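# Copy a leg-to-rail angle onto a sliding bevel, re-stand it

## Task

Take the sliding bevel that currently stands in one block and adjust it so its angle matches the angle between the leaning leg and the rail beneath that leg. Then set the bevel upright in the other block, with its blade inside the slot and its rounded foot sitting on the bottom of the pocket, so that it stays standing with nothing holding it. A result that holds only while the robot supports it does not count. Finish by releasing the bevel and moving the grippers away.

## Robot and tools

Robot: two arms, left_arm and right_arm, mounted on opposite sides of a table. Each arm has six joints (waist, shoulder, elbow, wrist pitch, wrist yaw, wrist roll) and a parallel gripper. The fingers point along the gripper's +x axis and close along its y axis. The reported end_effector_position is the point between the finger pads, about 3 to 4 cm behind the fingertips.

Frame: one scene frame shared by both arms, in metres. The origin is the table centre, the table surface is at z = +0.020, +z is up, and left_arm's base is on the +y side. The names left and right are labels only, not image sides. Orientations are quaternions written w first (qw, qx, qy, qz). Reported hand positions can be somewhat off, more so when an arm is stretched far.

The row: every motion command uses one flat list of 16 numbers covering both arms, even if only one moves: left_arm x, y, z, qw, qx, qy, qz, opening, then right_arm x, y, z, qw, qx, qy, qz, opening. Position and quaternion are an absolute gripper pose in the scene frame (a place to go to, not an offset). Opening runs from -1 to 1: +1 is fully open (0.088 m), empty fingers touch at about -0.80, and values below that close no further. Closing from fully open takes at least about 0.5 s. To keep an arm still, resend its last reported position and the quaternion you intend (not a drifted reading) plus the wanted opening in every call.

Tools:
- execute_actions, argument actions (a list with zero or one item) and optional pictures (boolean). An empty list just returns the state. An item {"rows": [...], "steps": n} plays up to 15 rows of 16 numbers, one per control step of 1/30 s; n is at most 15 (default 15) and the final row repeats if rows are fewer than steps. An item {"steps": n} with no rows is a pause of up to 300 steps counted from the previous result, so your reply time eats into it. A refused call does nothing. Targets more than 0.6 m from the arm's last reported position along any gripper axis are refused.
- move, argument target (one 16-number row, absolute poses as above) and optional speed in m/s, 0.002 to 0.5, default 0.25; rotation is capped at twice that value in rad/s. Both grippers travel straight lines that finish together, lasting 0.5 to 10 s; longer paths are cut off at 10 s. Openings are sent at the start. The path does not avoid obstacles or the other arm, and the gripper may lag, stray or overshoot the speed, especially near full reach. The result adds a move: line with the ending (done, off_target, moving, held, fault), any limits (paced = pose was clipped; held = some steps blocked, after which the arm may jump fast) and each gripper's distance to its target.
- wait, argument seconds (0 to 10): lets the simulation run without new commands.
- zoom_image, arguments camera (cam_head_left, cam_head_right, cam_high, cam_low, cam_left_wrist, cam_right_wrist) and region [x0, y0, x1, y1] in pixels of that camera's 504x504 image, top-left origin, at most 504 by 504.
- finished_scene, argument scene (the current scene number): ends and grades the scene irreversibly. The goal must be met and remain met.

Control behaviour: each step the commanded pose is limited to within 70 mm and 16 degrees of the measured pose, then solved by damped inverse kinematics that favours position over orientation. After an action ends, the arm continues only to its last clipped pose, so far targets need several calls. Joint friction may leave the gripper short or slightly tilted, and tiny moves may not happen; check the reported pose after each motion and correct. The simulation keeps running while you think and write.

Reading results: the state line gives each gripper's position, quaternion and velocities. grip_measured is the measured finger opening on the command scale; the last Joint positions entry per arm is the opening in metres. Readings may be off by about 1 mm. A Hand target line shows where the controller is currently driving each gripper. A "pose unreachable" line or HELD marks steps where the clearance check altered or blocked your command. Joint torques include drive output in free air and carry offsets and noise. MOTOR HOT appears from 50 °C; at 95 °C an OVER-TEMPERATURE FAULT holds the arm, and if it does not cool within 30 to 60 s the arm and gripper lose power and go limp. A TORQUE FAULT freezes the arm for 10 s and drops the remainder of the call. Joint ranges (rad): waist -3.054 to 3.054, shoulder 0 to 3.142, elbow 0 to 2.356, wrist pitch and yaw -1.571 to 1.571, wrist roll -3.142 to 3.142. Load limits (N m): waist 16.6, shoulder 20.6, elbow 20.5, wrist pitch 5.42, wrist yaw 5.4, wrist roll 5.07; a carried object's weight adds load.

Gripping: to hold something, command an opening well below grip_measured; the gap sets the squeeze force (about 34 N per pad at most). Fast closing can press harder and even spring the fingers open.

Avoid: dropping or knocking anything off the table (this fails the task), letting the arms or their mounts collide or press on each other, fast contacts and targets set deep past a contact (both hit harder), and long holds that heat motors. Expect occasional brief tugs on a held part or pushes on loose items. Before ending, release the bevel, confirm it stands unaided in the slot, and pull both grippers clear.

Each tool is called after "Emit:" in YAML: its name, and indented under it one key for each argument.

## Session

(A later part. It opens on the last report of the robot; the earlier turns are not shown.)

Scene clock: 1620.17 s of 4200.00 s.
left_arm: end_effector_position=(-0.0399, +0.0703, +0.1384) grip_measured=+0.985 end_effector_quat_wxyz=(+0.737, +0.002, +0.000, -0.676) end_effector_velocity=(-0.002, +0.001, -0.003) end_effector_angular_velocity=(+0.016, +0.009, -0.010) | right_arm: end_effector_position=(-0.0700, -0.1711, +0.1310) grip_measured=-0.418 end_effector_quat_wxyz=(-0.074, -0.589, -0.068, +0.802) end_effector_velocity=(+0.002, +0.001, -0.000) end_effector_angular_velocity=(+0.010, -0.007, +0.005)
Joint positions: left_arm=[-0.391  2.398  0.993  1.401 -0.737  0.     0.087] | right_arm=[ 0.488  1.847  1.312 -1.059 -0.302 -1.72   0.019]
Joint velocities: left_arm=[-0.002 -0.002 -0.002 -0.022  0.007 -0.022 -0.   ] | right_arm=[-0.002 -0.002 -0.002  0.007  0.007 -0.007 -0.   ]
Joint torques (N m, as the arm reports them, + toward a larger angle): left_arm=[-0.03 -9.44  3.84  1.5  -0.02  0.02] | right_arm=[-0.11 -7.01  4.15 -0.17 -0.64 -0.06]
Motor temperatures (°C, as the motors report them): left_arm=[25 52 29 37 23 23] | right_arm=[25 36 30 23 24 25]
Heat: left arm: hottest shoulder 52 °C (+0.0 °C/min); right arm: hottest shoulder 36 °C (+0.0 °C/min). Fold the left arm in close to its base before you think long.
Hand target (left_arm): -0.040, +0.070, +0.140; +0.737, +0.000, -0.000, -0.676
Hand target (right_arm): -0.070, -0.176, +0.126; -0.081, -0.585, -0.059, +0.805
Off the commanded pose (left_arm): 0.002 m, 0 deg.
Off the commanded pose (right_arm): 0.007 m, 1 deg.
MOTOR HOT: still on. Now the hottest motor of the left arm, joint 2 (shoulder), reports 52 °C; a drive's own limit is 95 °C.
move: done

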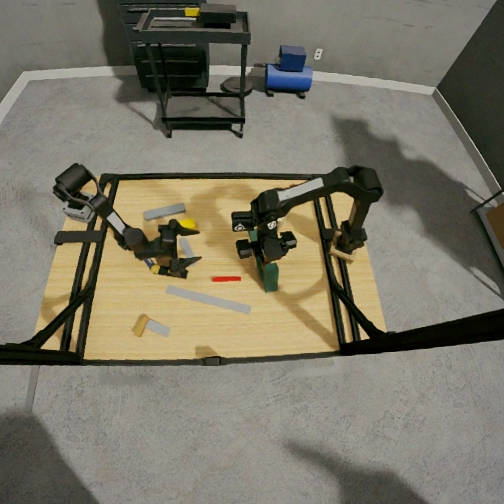

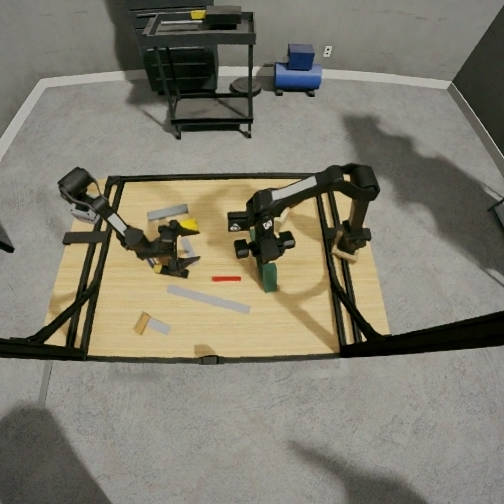

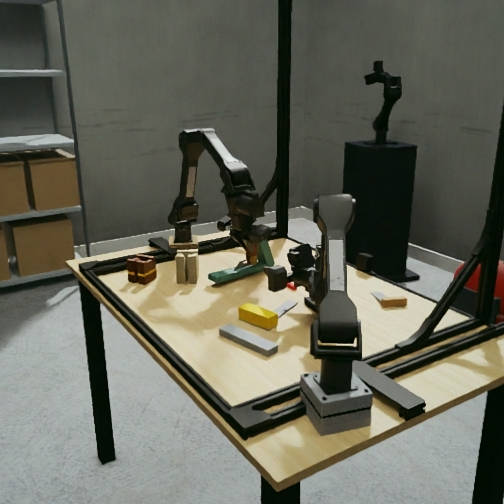

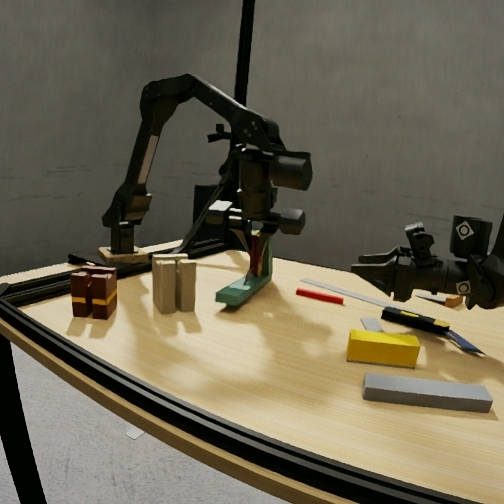

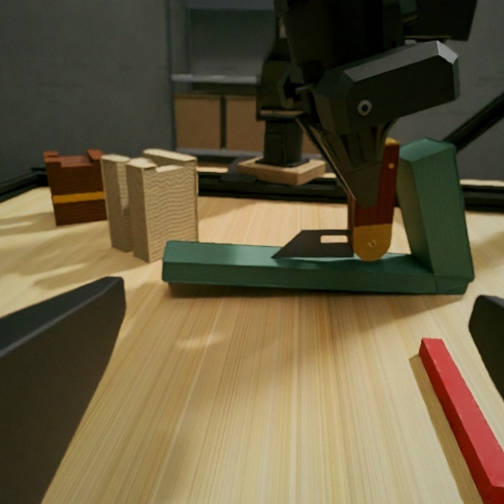

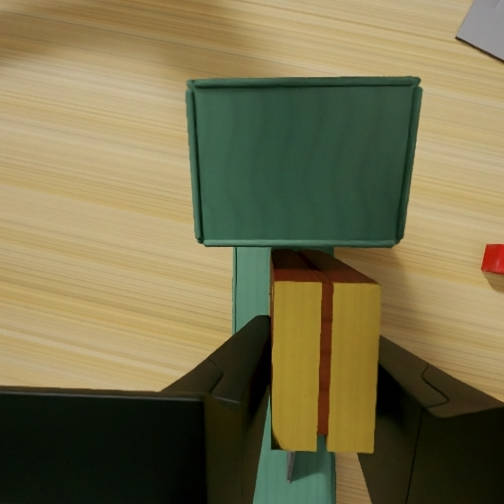

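Emit:
move:
  target: [-0.04,0.07,0.14,0.737,0,0,-0.676,1.0,-0.0762,-0.1777,0.121,-0.0854,-0.5199,-0.0524,0.8483,-1.0]
  speed: 0.008

Emit:
zoom_image:
  camera: "cam_left_wrist"
  region: [270,90,470,290]

Scene clock: 1690.37 s of 4200.00 s.
left_arm: end_effector_position=(-0.0397, +0.0702, +0.1384) grip_measured=+0.985 end_effector_quat_wxyz=(+0.737, +0.002, +0.000, -0.676) end_effector_velocity=(-0.002, +0.001, -0.001) end_effector_angular_velocity=(+0.005, +0.003, -0.010) | right_arm: end_effector_position=(-0.0740, -0.1728, +0.1285) grip_measured=-0.418 end_effector_quat_wxyz=(-0.076, -0.526, -0.065, +0.844) end_effector_velocity=(-0.002, -0.006, +0.001) end_effector_angular_velocity=(-0.024, +0.022, +0.003)
Joint positions: left_arm=[-0.39   2.398  0.993  1.401 -0.737 -0.     0.087] | right_arm=[ 0.437  1.873  1.301 -1.061 -0.45  -1.783  0.019]
Joint velocities: left_arm=[-0.002 -0.002 -0.002 -0.007  0.007 -0.007 -0.   ] | right_arm=[-0.002 -0.002 -0.007 -0.022 -0.022 -0.007 -0.   ]
Joint torques (N m, as the arm reports them, + toward a larger angle): left_arm=[-0.04 -9.45  3.84  1.52 -0.01  0.01] | right_arm=[ 0.26 -5.9   3.96 -0.24 -0.84 -0.1 ]
Motor temperatures (°C, as the motors report them): left_arm=[25 52 29 37 23 23] | right_arm=[25 37 30 23 24 25]
Heat: left arm: hottest shoulder 52 °C (+0.0 °C/min); right arm: hottest shoulder 37 °C (+1.0 °C/min). Fold the left arm in close to its base before you think long.
Hand target (left_arm): -0.040, +0.070, +0.140; +0.737, -0.000, +0.000, -0.676
Hand target (right_arm): -0.076, -0.178, +0.121; -0.086, -0.520, -0.052, +0.848
Off the commanded pose (left_arm): 0.002 m, 0 deg.
Off the commanded pose (right_arm): 0.009 m, 2 deg.
MOTOR HOT: still on. Now the hottest motor of the left arm, joint 2 (shoulder), reports 52 °C; a drive's own limit is 95 °C.
move: off_target (right_arm; path cut at 10 s)

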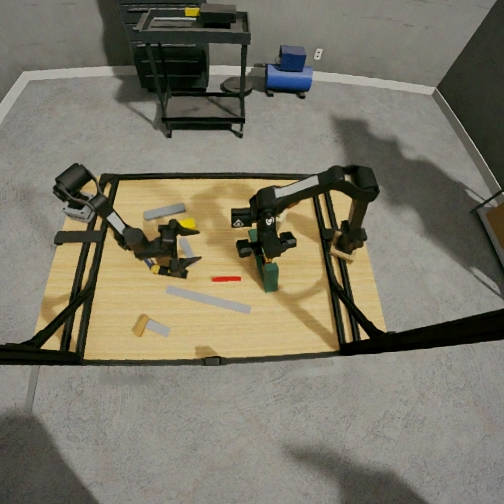

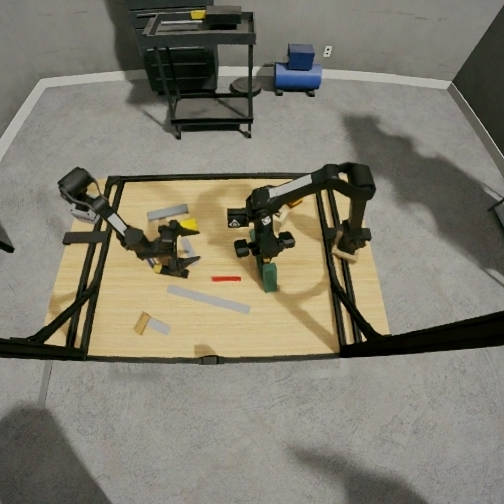

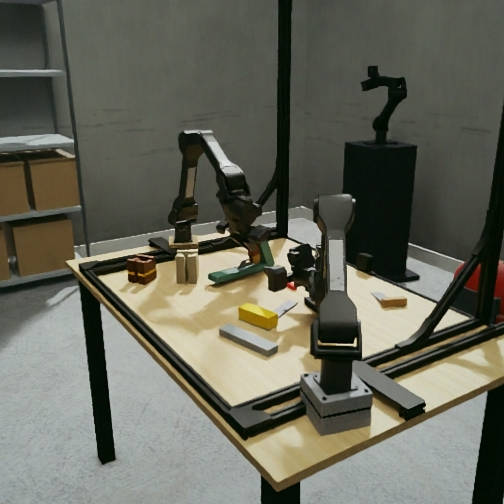

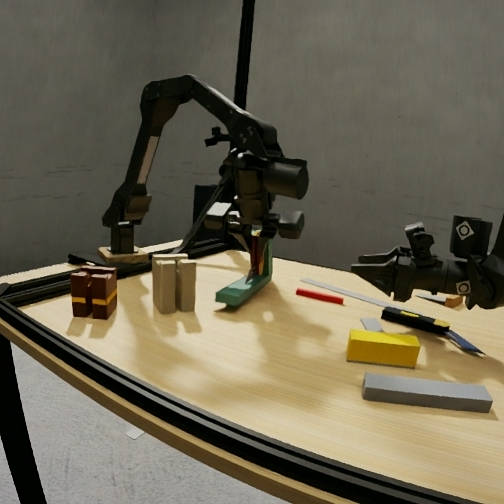

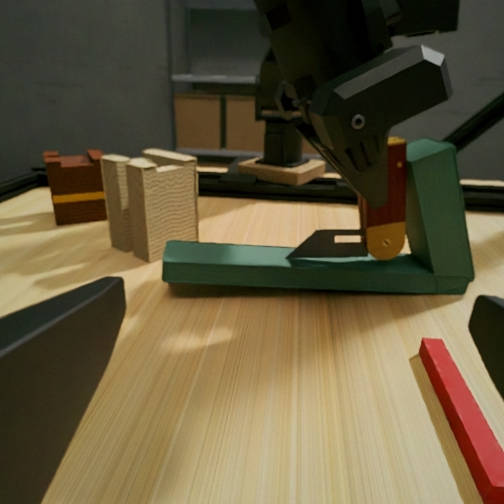

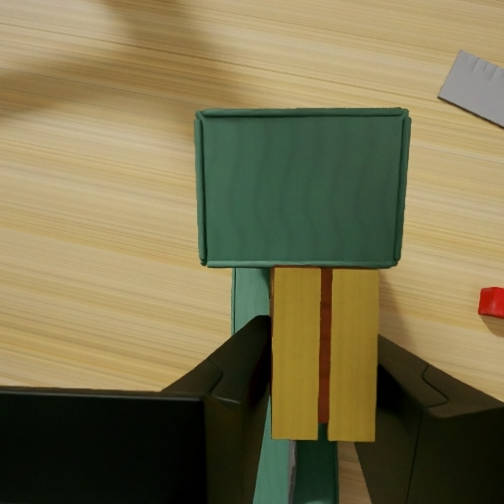

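Region (270, 90, 470, 290) of cam_left_wrist's 504x504 image, scaled by 2.520, with more detail than that image has.

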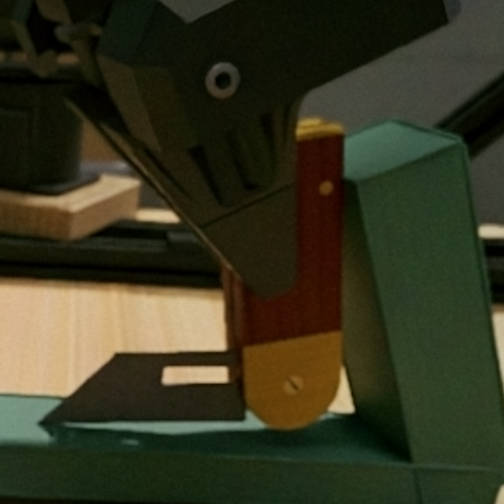

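Emit:
move:
  target: [-0.04,0.07,0.14,0.737,0,0,-0.676,1.0,-0.0821,-0.1789,0.113,-0.0872,-0.4899,-0.0493,0.8660,-1.0]
  speed: 0.008

Emit:
zoom_image:
  camera: "cam_left_wrist"
  region: [270,90,470,290]

Scene clock: 1723.87 s of 4200.00 s.
left_arm: end_effector_position=(-0.0397, +0.0702, +0.1384) grip_measured=+0.985 end_effector_quat_wxyz=(+0.737, +0.002, +0.000, -0.676) end_effector_velocity=(-0.002, +0.002, +0.004) end_effector_angular_velocity=(-0.010, +0.015, +0.000) | right_arm: end_effector_position=(-0.0750, -0.1727, +0.1208) grip_measured=-0.418 end_effector_quat_wxyz=(-0.073, -0.500, -0.060, +0.861) end_effector_velocity=(-0.000, -0.002, +0.001) end_effector_angular_velocity=(-0.004, +0.008, +0.003)
Joint positions: left_arm=[-0.39   2.398  0.993  1.401 -0.737 -0.     0.087] | right_arm=[ 0.416  1.899  1.283 -1.04  -0.51  -1.803  0.019]
Joint velocities: left_arm=[-0.007 -0.007 -0.002  0.007 -0.007 -0.007 -0.   ] | right_arm=[-0.002 -0.002 -0.002 -0.007 -0.007 -0.007 -0.   ]
Joint torques (N m, as the arm reports them, + toward a larger angle): left_arm=[-0.08 -9.44  3.84  1.52 -0.01  0.01] | right_arm=[ 1.17 -5.81  3.49 -0.12 -1.19 -0.06]
Motor temperatures (°C, as the motors report them): left_arm=[25 53 29 37 23 23] | right_arm=[25 36 29 23 25 25]
Heat: left arm: hottest shoulder 53 °C (+1.0 °C/min); right arm: hottest shoulder 36 °C (-1.0 °C/min). Fold the left arm in close to its base before you think long.
Hand target (left_arm): -0.040, +0.070, +0.140; +0.737, -0.000, -0.000, -0.676
Hand target (right_arm): -0.082, -0.179, +0.113; -0.087, -0.490, -0.049, +0.866
Off the commanded pose (left_arm): 0.002 m, 0 deg.
Off the commanded pose (right_arm): 0.012 m, 2 deg.
MOTOR HOT: still on. Now the hottest motor of the left arm, joint 2 (shoulder), reports 53 °C; a drive's own limit is 95 °C.
move: off_target (right_arm)

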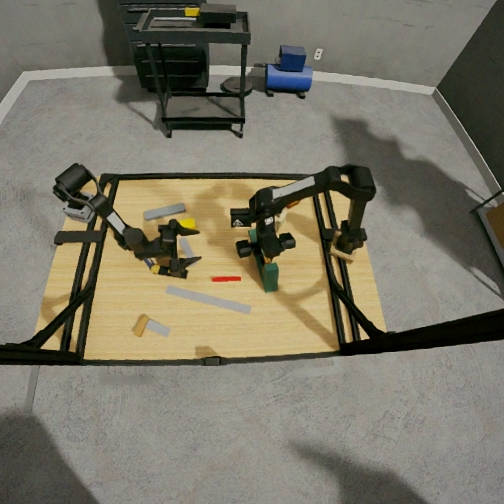

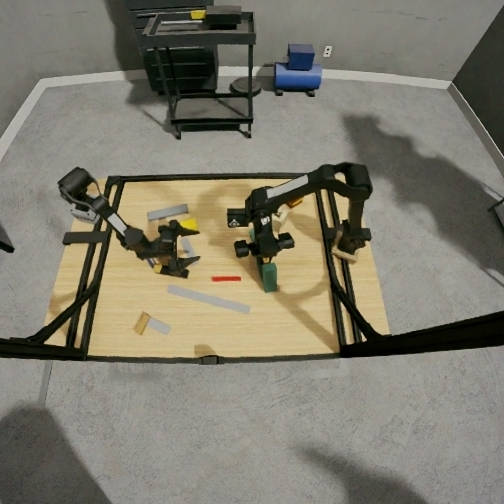

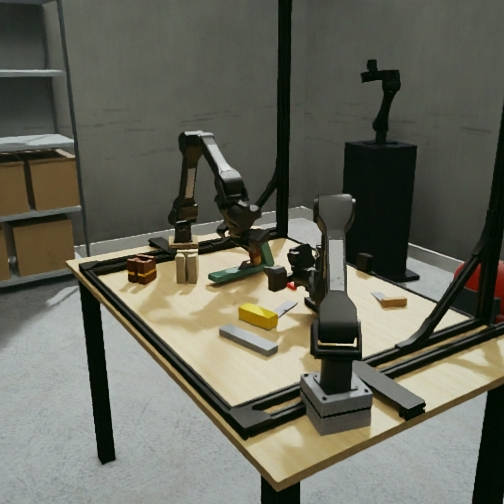

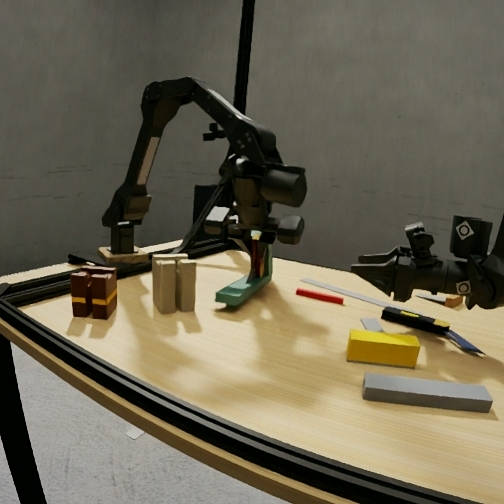

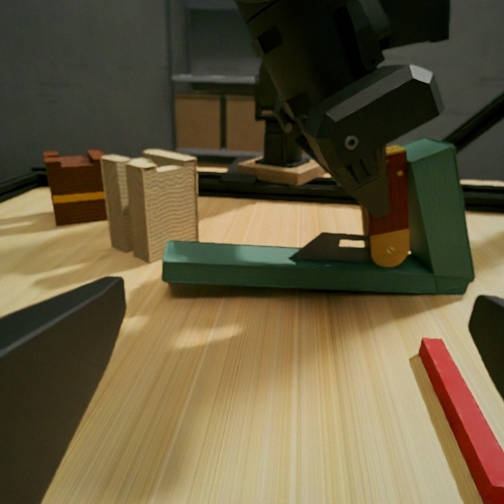

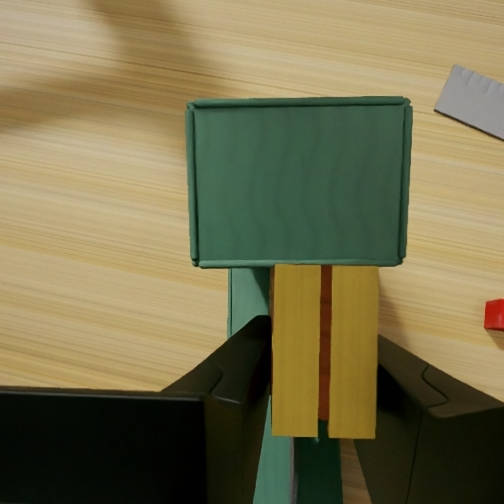

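Region (270, 90, 470, 290) of cam_left_wrist's 504x504 image, scaled by 2.520, with more detail than that image has.

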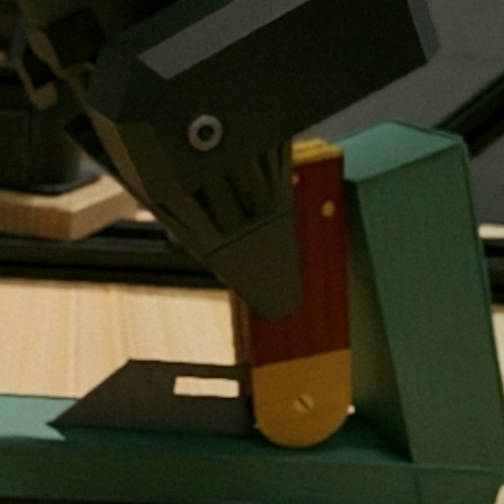

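Emit:
move:
  target: [-0.04,0.07,0.14,0.737,0,0,-0.676,1.0,-0.0880,-0.1801,0.111,-0.0893,-0.4517,-0.0455,0.8865,-1.0]
  speed: 0.008

Emit:
zoom_image:
  camera: "cam_left_wrist"
  region: [270,90,470,290]

Scene clock: 1751.17 s of 4200.00 s.
left_arm: end_effector_position=(-0.0399, +0.0703, +0.1384) grip_measured=+0.985 end_effector_quat_wxyz=(+0.737, +0.002, +0.000, -0.676) end_effector_velocity=(+0.000, +0.001, -0.001) end_effector_angular_velocity=(+0.005, +0.003, +0.005) | right_arm: end_effector_position=(-0.0760, -0.1727, +0.1176) grip_measured=-0.418 end_effector_quat_wxyz=(-0.071, -0.467, -0.055, +0.880) end_effector_velocity=(-0.000, -0.003, -0.000) end_effector_angular_velocity=(-0.016, +0.007, -0.009)
Joint positions: left_arm=[-0.391  2.398  0.993  1.401 -0.737 -0.     0.087] | right_arm=[ 0.39   1.925  1.278 -1.04  -0.583 -1.835  0.019]
Joint velocities: left_arm=[-0.002 -0.002 -0.002 -0.007 -0.007 -0.007 -0.   ] | right_arm=[-0.002 -0.002 -0.007 -0.007 -0.007  0.007 -0.   ]
Joint torques (N m, as the arm reports them, + toward a larger angle): left_arm=[-0.06 -9.45  3.84  1.5  -0.01  0.02] | right_arm=[ 2.07 -5.89  3.41 -0.43 -1.57 -0.05]
Motor temperatures (°C, as the motors report them): left_arm=[25 53 29 37 23 23] | right_arm=[25 35 29 23 26 25]
Heat: left arm: hottest shoulder 53 °C (+1.0 °C/min); right arm: hottest shoulder 35 °C (-1.0 °C/min). Fold the left arm in close to its base before you think long.
Hand target (left_arm): -0.040, +0.070, +0.140; +0.737, -0.000, +0.000, -0.676
Hand target (right_arm): -0.088, -0.181, +0.111; -0.089, -0.452, -0.045, +0.886
Off the commanded pose (left_arm): 0.002 m, 0 deg.
Off the commanded pose (right_arm): 0.016 m, 3 deg.
MOTOR HOT: still on. Now the hottest motor of the left arm, joint 2 (shoulder), reports 53 °C; a drive's own limit is 95 °C.
move: off_target (right_arm)

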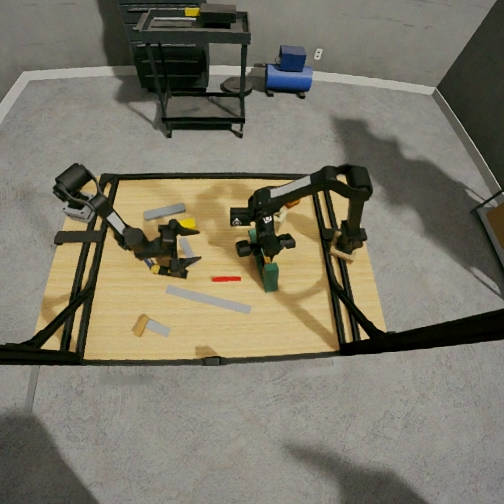

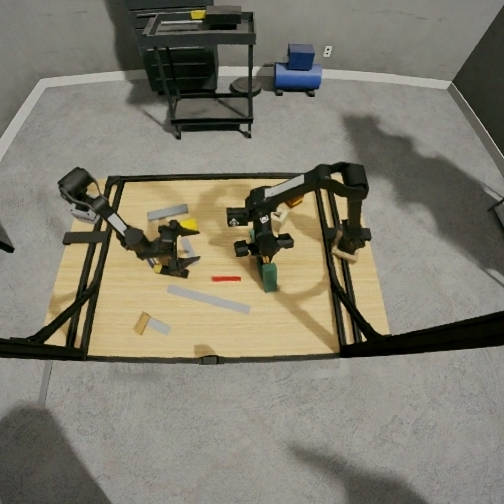

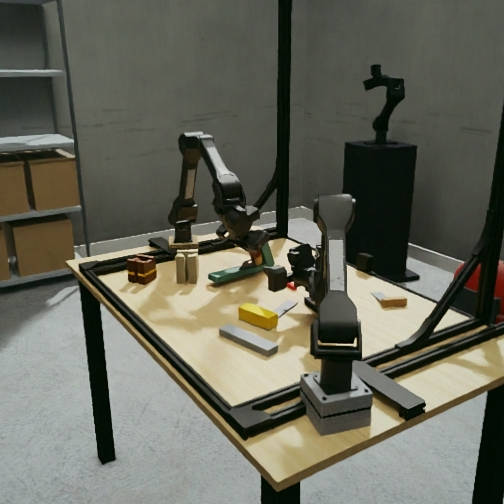

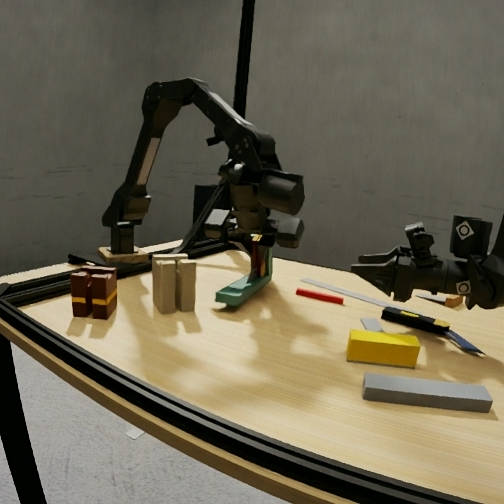

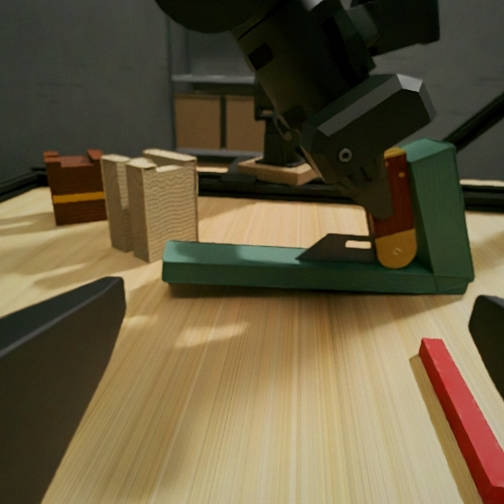

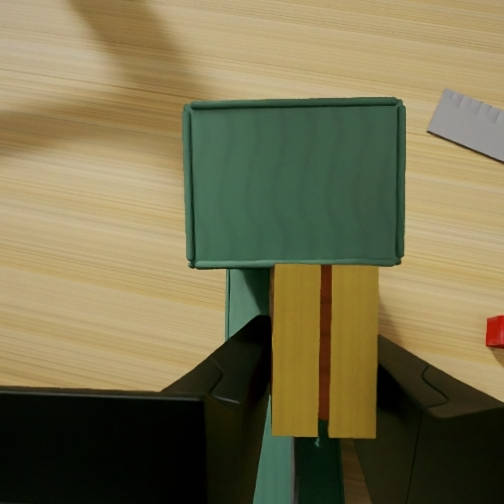

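Region (270, 90, 470, 290) of cam_left_wrist's 504x504 image, scaled by 2.520, with more detail than that image has.

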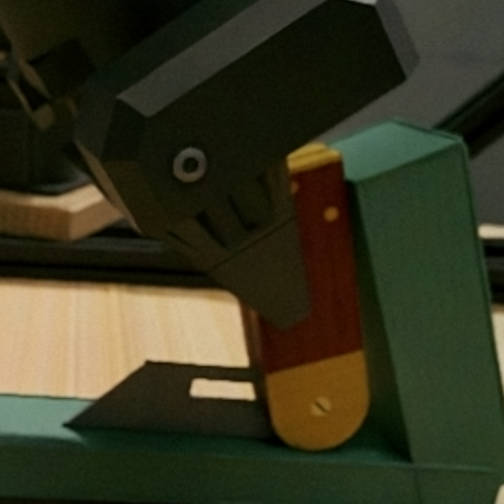

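Emit:
move:
  target: [-0.04,0.07,0.14,0.737,0,0,-0.676,1.0,-0.0899,-0.1805,0.109,-0.0912,-0.4126,-0.0416,0.9054,-1.0]
  speed: 0.008

Emit:
zoom_image:
  camera: "cam_left_wrist"
  region: [330,120,500,290]

Scene clock: 1766.40 s of 4200.00 s.
left_arm: end_effector_position=(-0.0399, +0.0703, +0.1384) grip_measured=+0.985 end_effector_quat_wxyz=(+0.737, +0.002, +0.000, -0.676) end_effector_velocity=(+0.000, +0.001, -0.001) end_effector_angular_velocity=(-0.003, +0.009, +0.005) | right_arm: end_effector_position=(-0.0777, -0.1737, +0.1138) grip_measured=-0.418 end_effector_quat_wxyz=(-0.074, -0.427, -0.051, +0.900) end_effector_velocity=(+0.001, -0.001, +0.001) end_effector_angular_velocity=(-0.011, +0.007, -0.014)
Joint positions: left_arm=[-0.391  2.398  0.993  1.401 -0.737 -0.     0.087] | right_arm=[ 0.363  1.962  1.277 -1.053 -0.665 -1.884  0.019]
Joint velocities: left_arm=[-0.002  0.002 -0.002  0.007 -0.007 -0.007 -0.   ] | right_arm=[-0.007 -0.002 -0.002 -0.007 -0.007  0.007  0.   ]
Joint torques (N m, as the arm reports them, + toward a larger angle): left_arm=[-0.02 -9.48  3.85  1.49 -0.01  0.02] | right_arm=[ 2.23 -6.16  3.84 -0.78 -1.57 -0.06]
Motor temperatures (°C, as the motors report them): left_arm=[25 53 29 37 23 23] | right_arm=[25 35 29 23 27 25]
Heat: left arm: hottest shoulder 53 °C (+0.0 °C/min); right arm: hottest shoulder 35 °C (-1.0 °C/min). Fold the left arm in close to its base before you think long.
Hand target (left_arm): -0.040, +0.070, +0.140; +0.737, -0.000, -0.000, -0.676
Hand target (right_arm): -0.089, -0.181, +0.109; -0.091, -0.413, -0.042, +0.905
Off the commanded pose (left_arm): 0.002 m, 0 deg.
Off the commanded pose (right_arm): 0.015 m, 3 deg.
MOTOR HOT: still on. Now the hottest motor of the left arm, joint 2 (shoulder), reports 53 °C; a drive's own limit is 95 °C.
move: off_target (right_arm)

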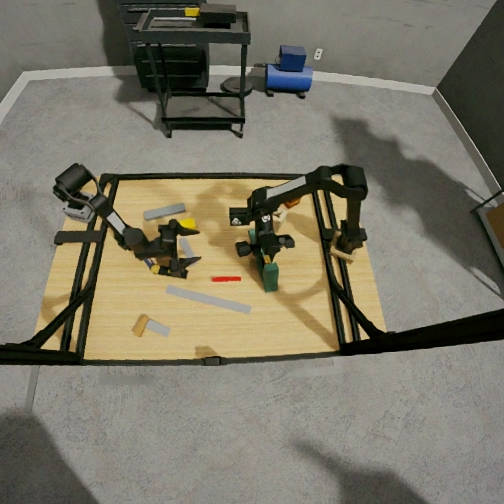

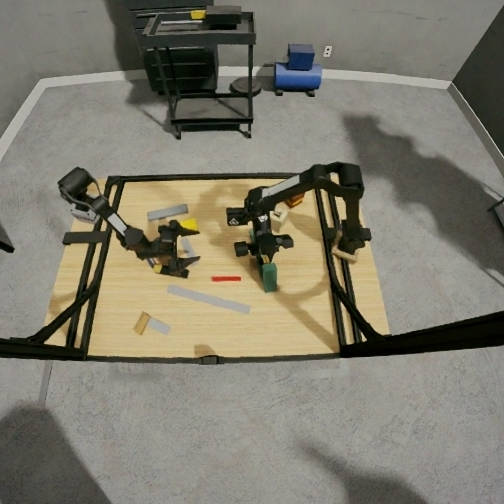

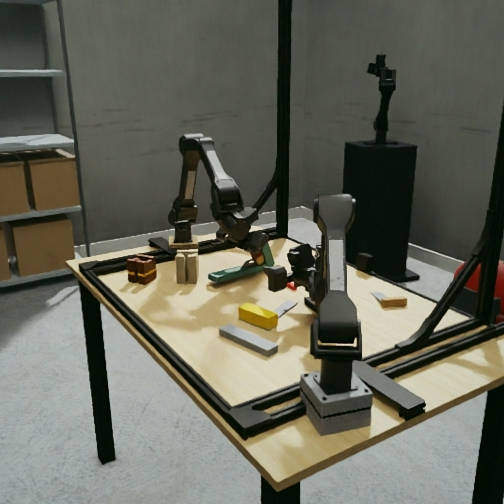

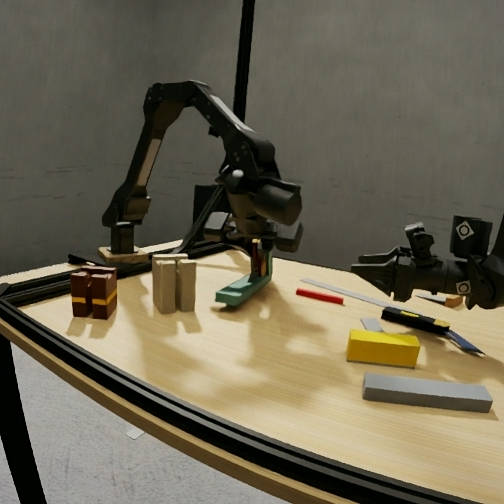

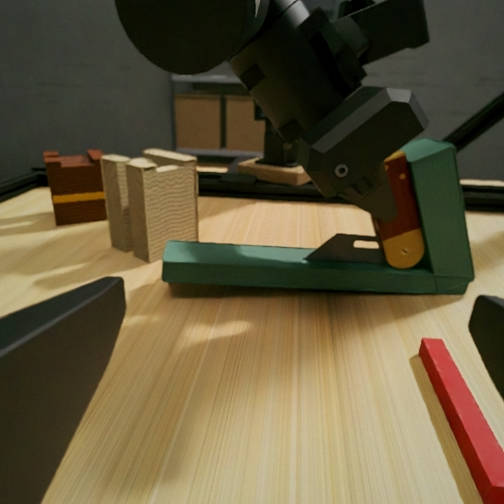

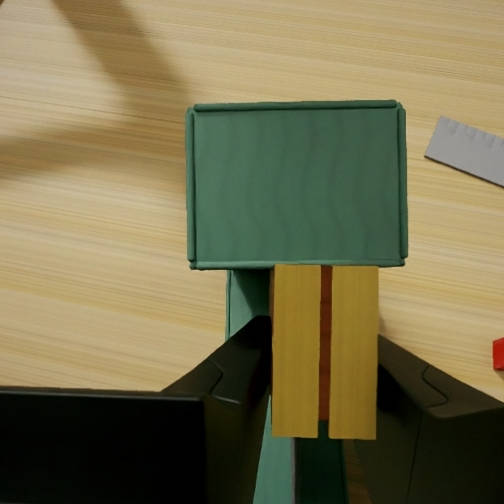

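Region (330, 120, 500, 290) of cam_left_wrist's 504x504 image, scaled by 2.965, with more detail than that image has.

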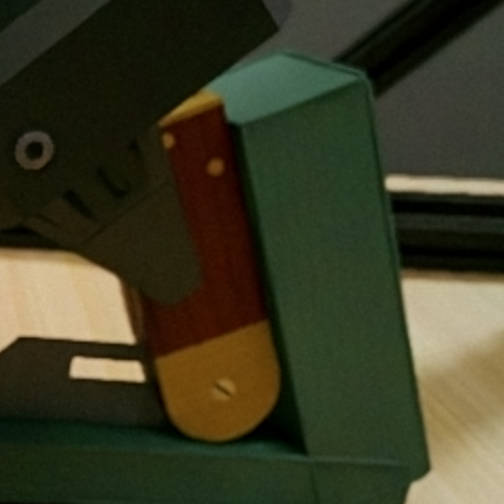

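Emit:
zoom_image:
  camera: "cam_left_wrist"
  region: [380,140,460,290]

Region (380, 140, 460, 290) of cam_left_wrist's 504x504 image, scaled by 3.360, with more detail than that image has; it fills the left 269 columns of this view, and the rest is white.

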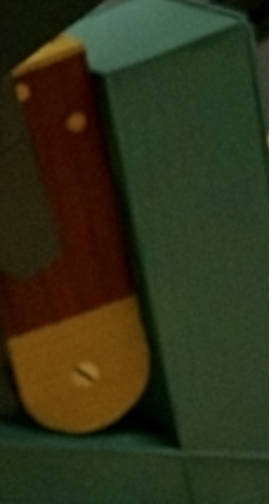

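Emit:
zoom_image:
  camera: "cam_left_wrist"
  region: [390,140,440,190]

Emit:
zoom_image:
  camera: "cam_left_wrist"
  region: [290,220,450,290]

Region (390, 140, 440, 190) of cam_left_wrist's 504x504 image, scaled by 10.080, with more detail than that image has.

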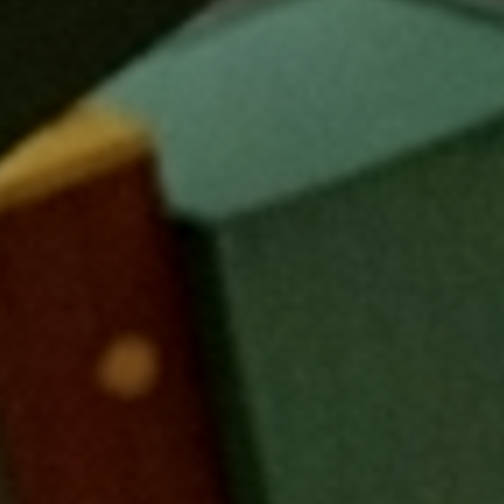

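Region (290, 220, 450, 290) of cam_left_wrist's 504x504 image, scaled by 3.150, with more detail than that image has; it fills the top 220 rows of this view, and the rest is white.

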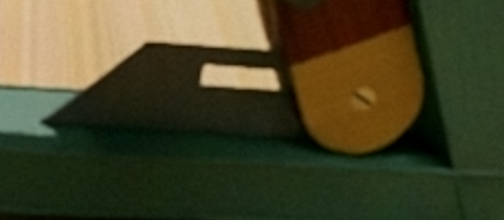

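Emit:
move:
  target: [-0.04,0.07,0.14,0.737,0,0,-0.676,1.0,-0.0790,-0.1750,0.1130,-0.078,-0.425,-0.048,0.9005,-1.0]
  speed: 0.01

Emit:
zoom_image:
  camera: "cam_left_wrist"
  region: [300,120,480,300]

Scene clock: 1827.10 s of 4200.00 s.
left_arm: end_effector_position=(-0.0399, +0.0703, +0.1386) grip_measured=+0.985 end_effector_quat_wxyz=(+0.737, +0.002, +0.000, -0.676) end_effector_velocity=(+0.007, +0.000, -0.003) end_effector_angular_velocity=(+0.016, +0.008, +0.039) | right_arm: end_effector_position=(-0.0783, -0.1740, +0.1126) grip_measured=-0.418 end_effector_quat_wxyz=(-0.074, -0.423, -0.049, +0.902) end_effector_velocity=(-0.002, -0.000, +0.002) end_effector_angular_velocity=(+0.003, +0.008, +0.007)
Joint positions: left_arm=[-0.391  2.398  0.993  1.401 -0.737  0.     0.087] | right_arm=[ 0.362  1.968  1.277 -1.055 -0.673 -1.886  0.019]
Joint velocities: left_arm=[ 0.002 -0.002 -0.002 -0.022 -0.037 -0.022 -0.   ] | right_arm=[ 0.002 -0.002  0.002 -0.007 -0.007 -0.007 -0.   ]
Joint torques (N m, as the arm reports them, + toward a larger angle): left_arm=[-0.03 -9.44  3.83  1.49 -0.02  0.02] | right_arm=[ 0.38 -8.4   5.55 -0.64 -0.31 -0.01]
Motor temperatures (°C, as the motors report them): left_arm=[25 53 29 37 23 23] | right_arm=[26 36 28 24 28 25]
Heat: left arm: hottest shoulder 53 °C (+0.0 °C/min); right arm: hottest shoulder 36 °C (+1.0 °C/min). Fold the left arm in close to its base before you think long.
Hand target (left_arm): -0.040, +0.070, +0.140; +0.737, +0.000, -0.000, -0.676
Hand target (right_arm): -0.079, -0.175, +0.113; -0.078, -0.425, -0.048, +0.901
Off the commanded pose (left_arm): 0.001 m, 0 deg.
Off the commanded pose (right_arm): 0.001 m, 1 deg.
MOTOR HOT: still on. Now the hottest motor of the left arm, joint 2 (shoulder), reports 53 °C; a drive's own limit is 95 °C.
move: done

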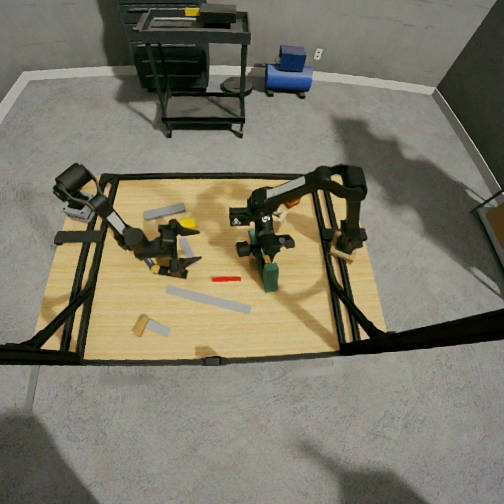

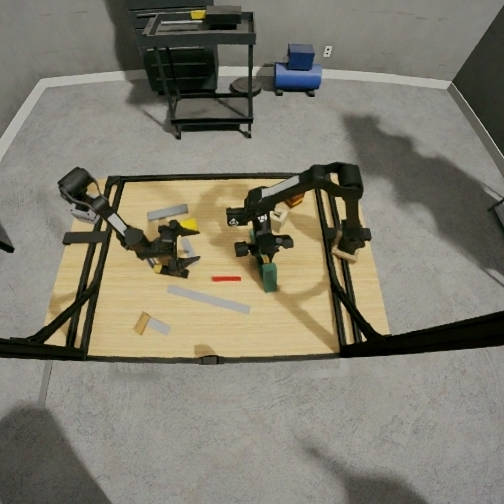

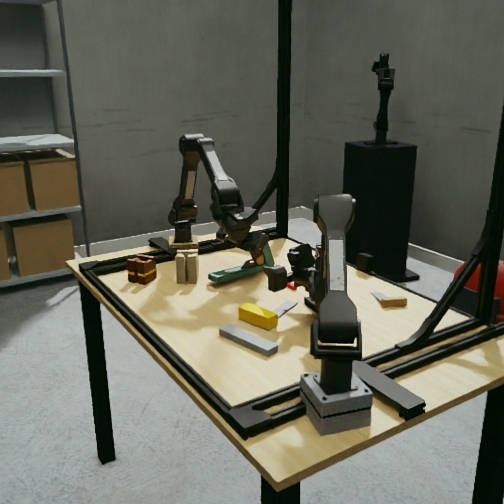

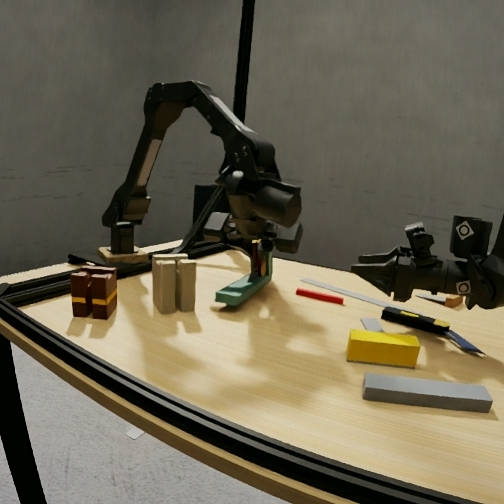

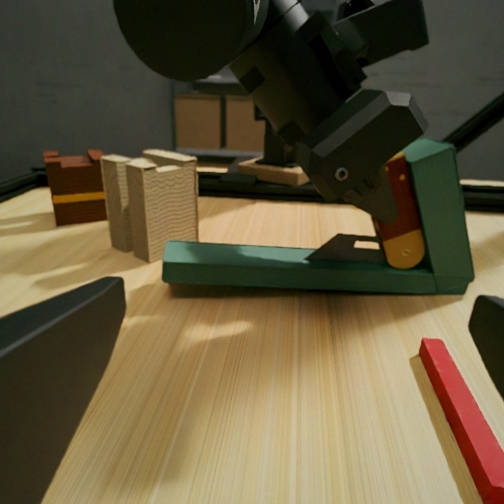

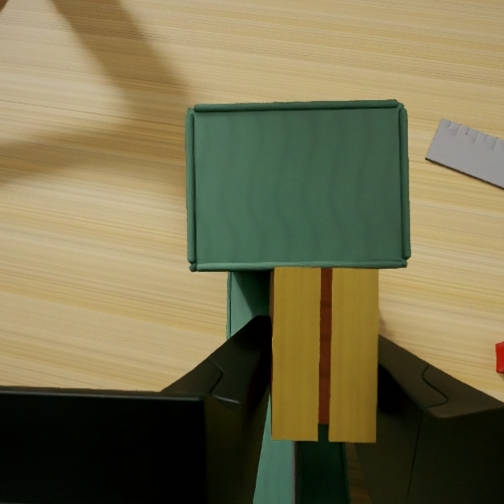

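Region (300, 120, 480, 300) of cam_left_wrist's 504x504 image, scaled by 2.800, with more detail than that image has.

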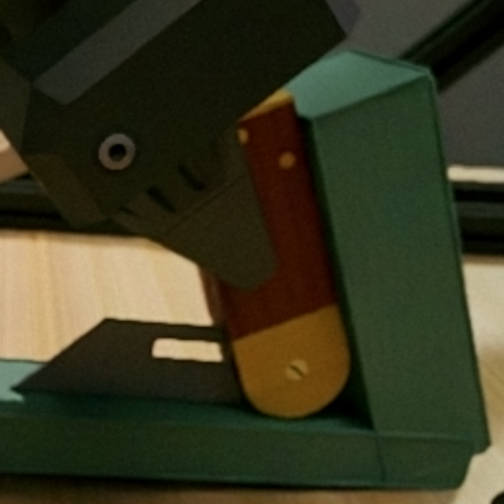

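Emit:
zoom_image:
  camera: "cam_left_wrist"
  region: [380,140,460,290]

Emit:
zoom_image:
  camera: "cam_left_wrist"
  region: [390,140,440,190]

Region (380, 140, 460, 290) of cam_left_wrist's 504x504 image, scaled by 3.360, with more detail than that image has; it fills the left 269 columns of this view, and the rest is white.

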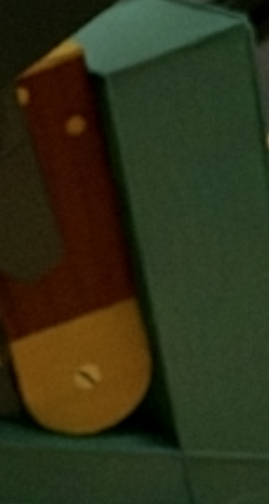

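Region (390, 140, 440, 190) of cam_left_wrist's 504x504 image, scaled by 10.080, with more detail than that image has.

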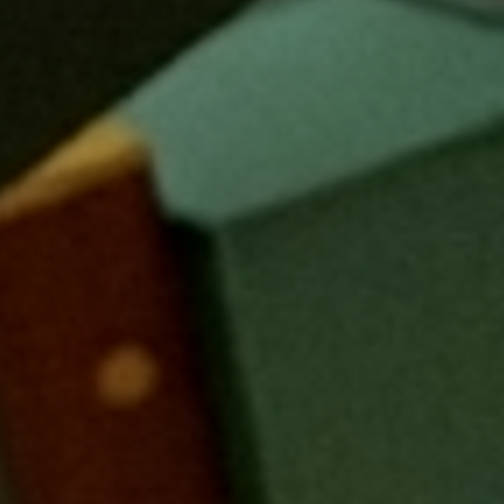

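Emit:
zoom_image:
  camera: "cam_left_wrist"
  region: [390,225,450,285]

Region (390, 225, 450, 285) of cam_left_wrist's 504x504 image, scaled by 8.400, with more detail than that image has.

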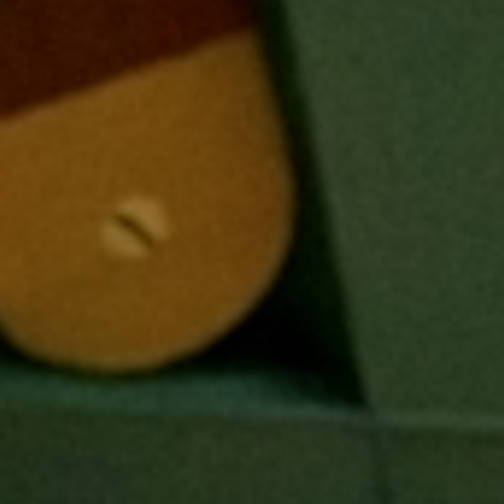

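Emit:
move:
  target: [-0.04,0.07,0.14,0.737,0,0,-0.676,1.0,-0.0783,-0.1740,0.1128,-0.074,-0.423,-0.049,0.902,-0.22]
  speed: 0.01

Emit:
zoom_image:
  camera: "cam_left_wrist"
  region: [300,120,480,300]

Scene clock: 1857.33 s of 4200.00 s.
left_arm: end_effector_position=(-0.0399, +0.0703, +0.1385) grip_measured=+0.985 end_effector_quat_wxyz=(+0.737, +0.002, +0.000, -0.676) end_effector_velocity=(+0.000, +0.001, -0.001) end_effector_angular_velocity=(-0.003, +0.009, +0.005) | right_arm: end_effector_position=(-0.0780, -0.1738, +0.1131) grip_measured=-0.221 end_effector_quat_wxyz=(-0.075, -0.424, -0.049, +0.901) end_effector_velocity=(-0.000, -0.001, +0.003) end_effector_angular_velocity=(+0.003, +0.008, +0.002)
Joint positions: left_arm=[-0.391  2.398  0.993  1.401 -0.737  0.     0.087] | right_arm=[ 0.362  1.967  1.279 -1.056 -0.67  -1.886  0.028]
Joint velocities: left_arm=[-0.002  0.002 -0.002  0.007 -0.007 -0.007 -0.   ] | right_arm=[-0.002 -0.007 -0.002 -0.007 -0.007 -0.007  0.   ]
Joint torques (N m, as the arm reports them, + toward a larger angle): left_arm=[-0.03 -9.41  3.83  1.49 -0.01  0.01] | right_arm=[ 0.   -8.33  4.87 -0.02 -0.63  0.03]
Motor temperatures (°C, as the motors report them): left_arm=[25 53 28 37 23 23] | right_arm=[26 38 29 24 26 25]
Heat: left arm: hottest shoulder 53 °C (+0.0 °C/min); right arm: hottest shoulder 38 °C (+2.0 °C/min). Fold the left arm in close to its base before you think long.
Hand target (left_arm): -0.040, +0.070, +0.140; +0.737, +0.000, +0.000, -0.676
Hand target (right_arm): -0.078, -0.174, +0.113; -0.074, -0.423, -0.049, +0.902
Off the commanded pose (left_arm): 0.001 m, 0 deg.
Off the commanded pose (right_arm): 0.000 m, 0 deg.
MOTOR HOT: still on. Now the hottest motor of the left arm, joint 2 (shoulder), reports 53 °C; a drive's own limit is 95 °C.
move: done

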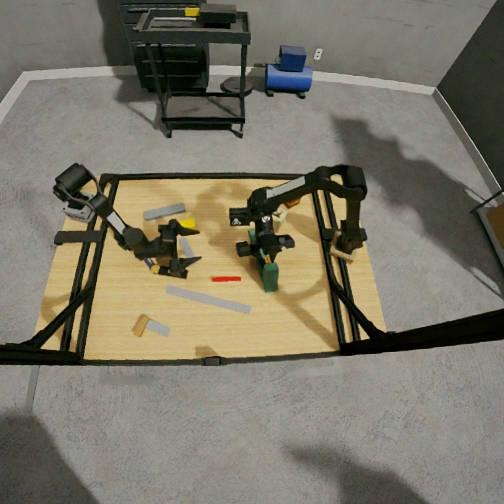

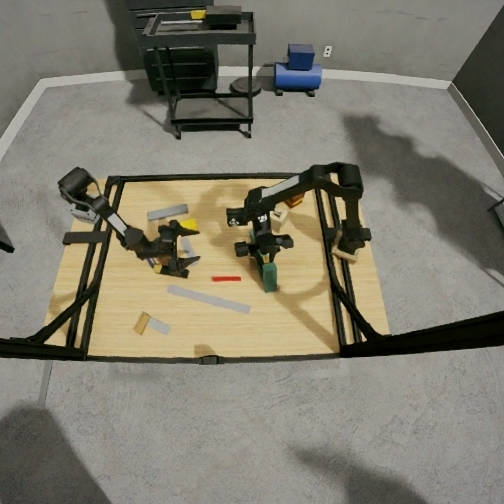

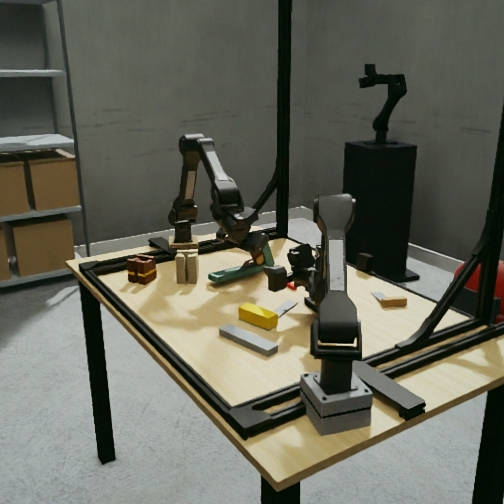

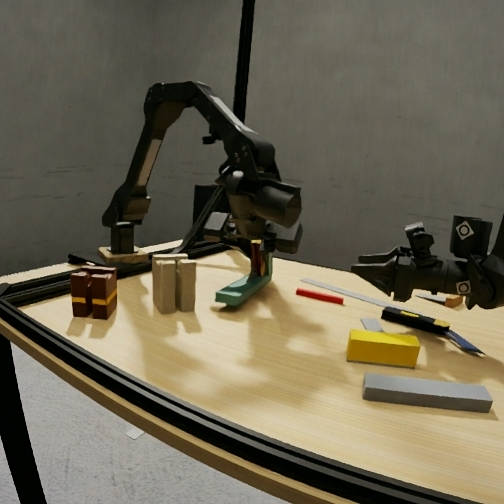

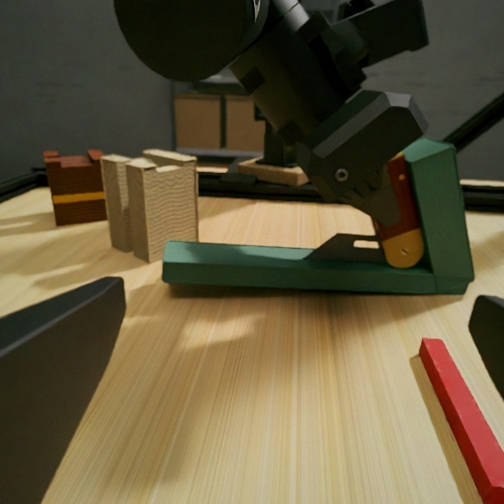

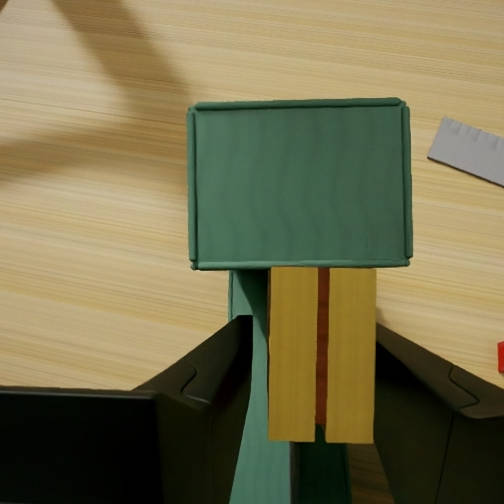

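Region (300, 120, 480, 300) of cam_left_wrist's 504x504 image, scaled by 2.800, with more detail than that image has.

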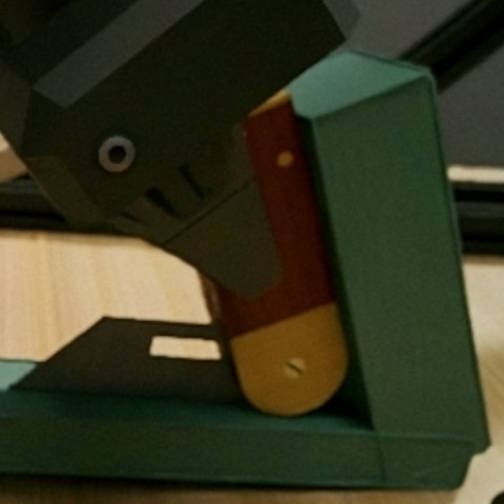

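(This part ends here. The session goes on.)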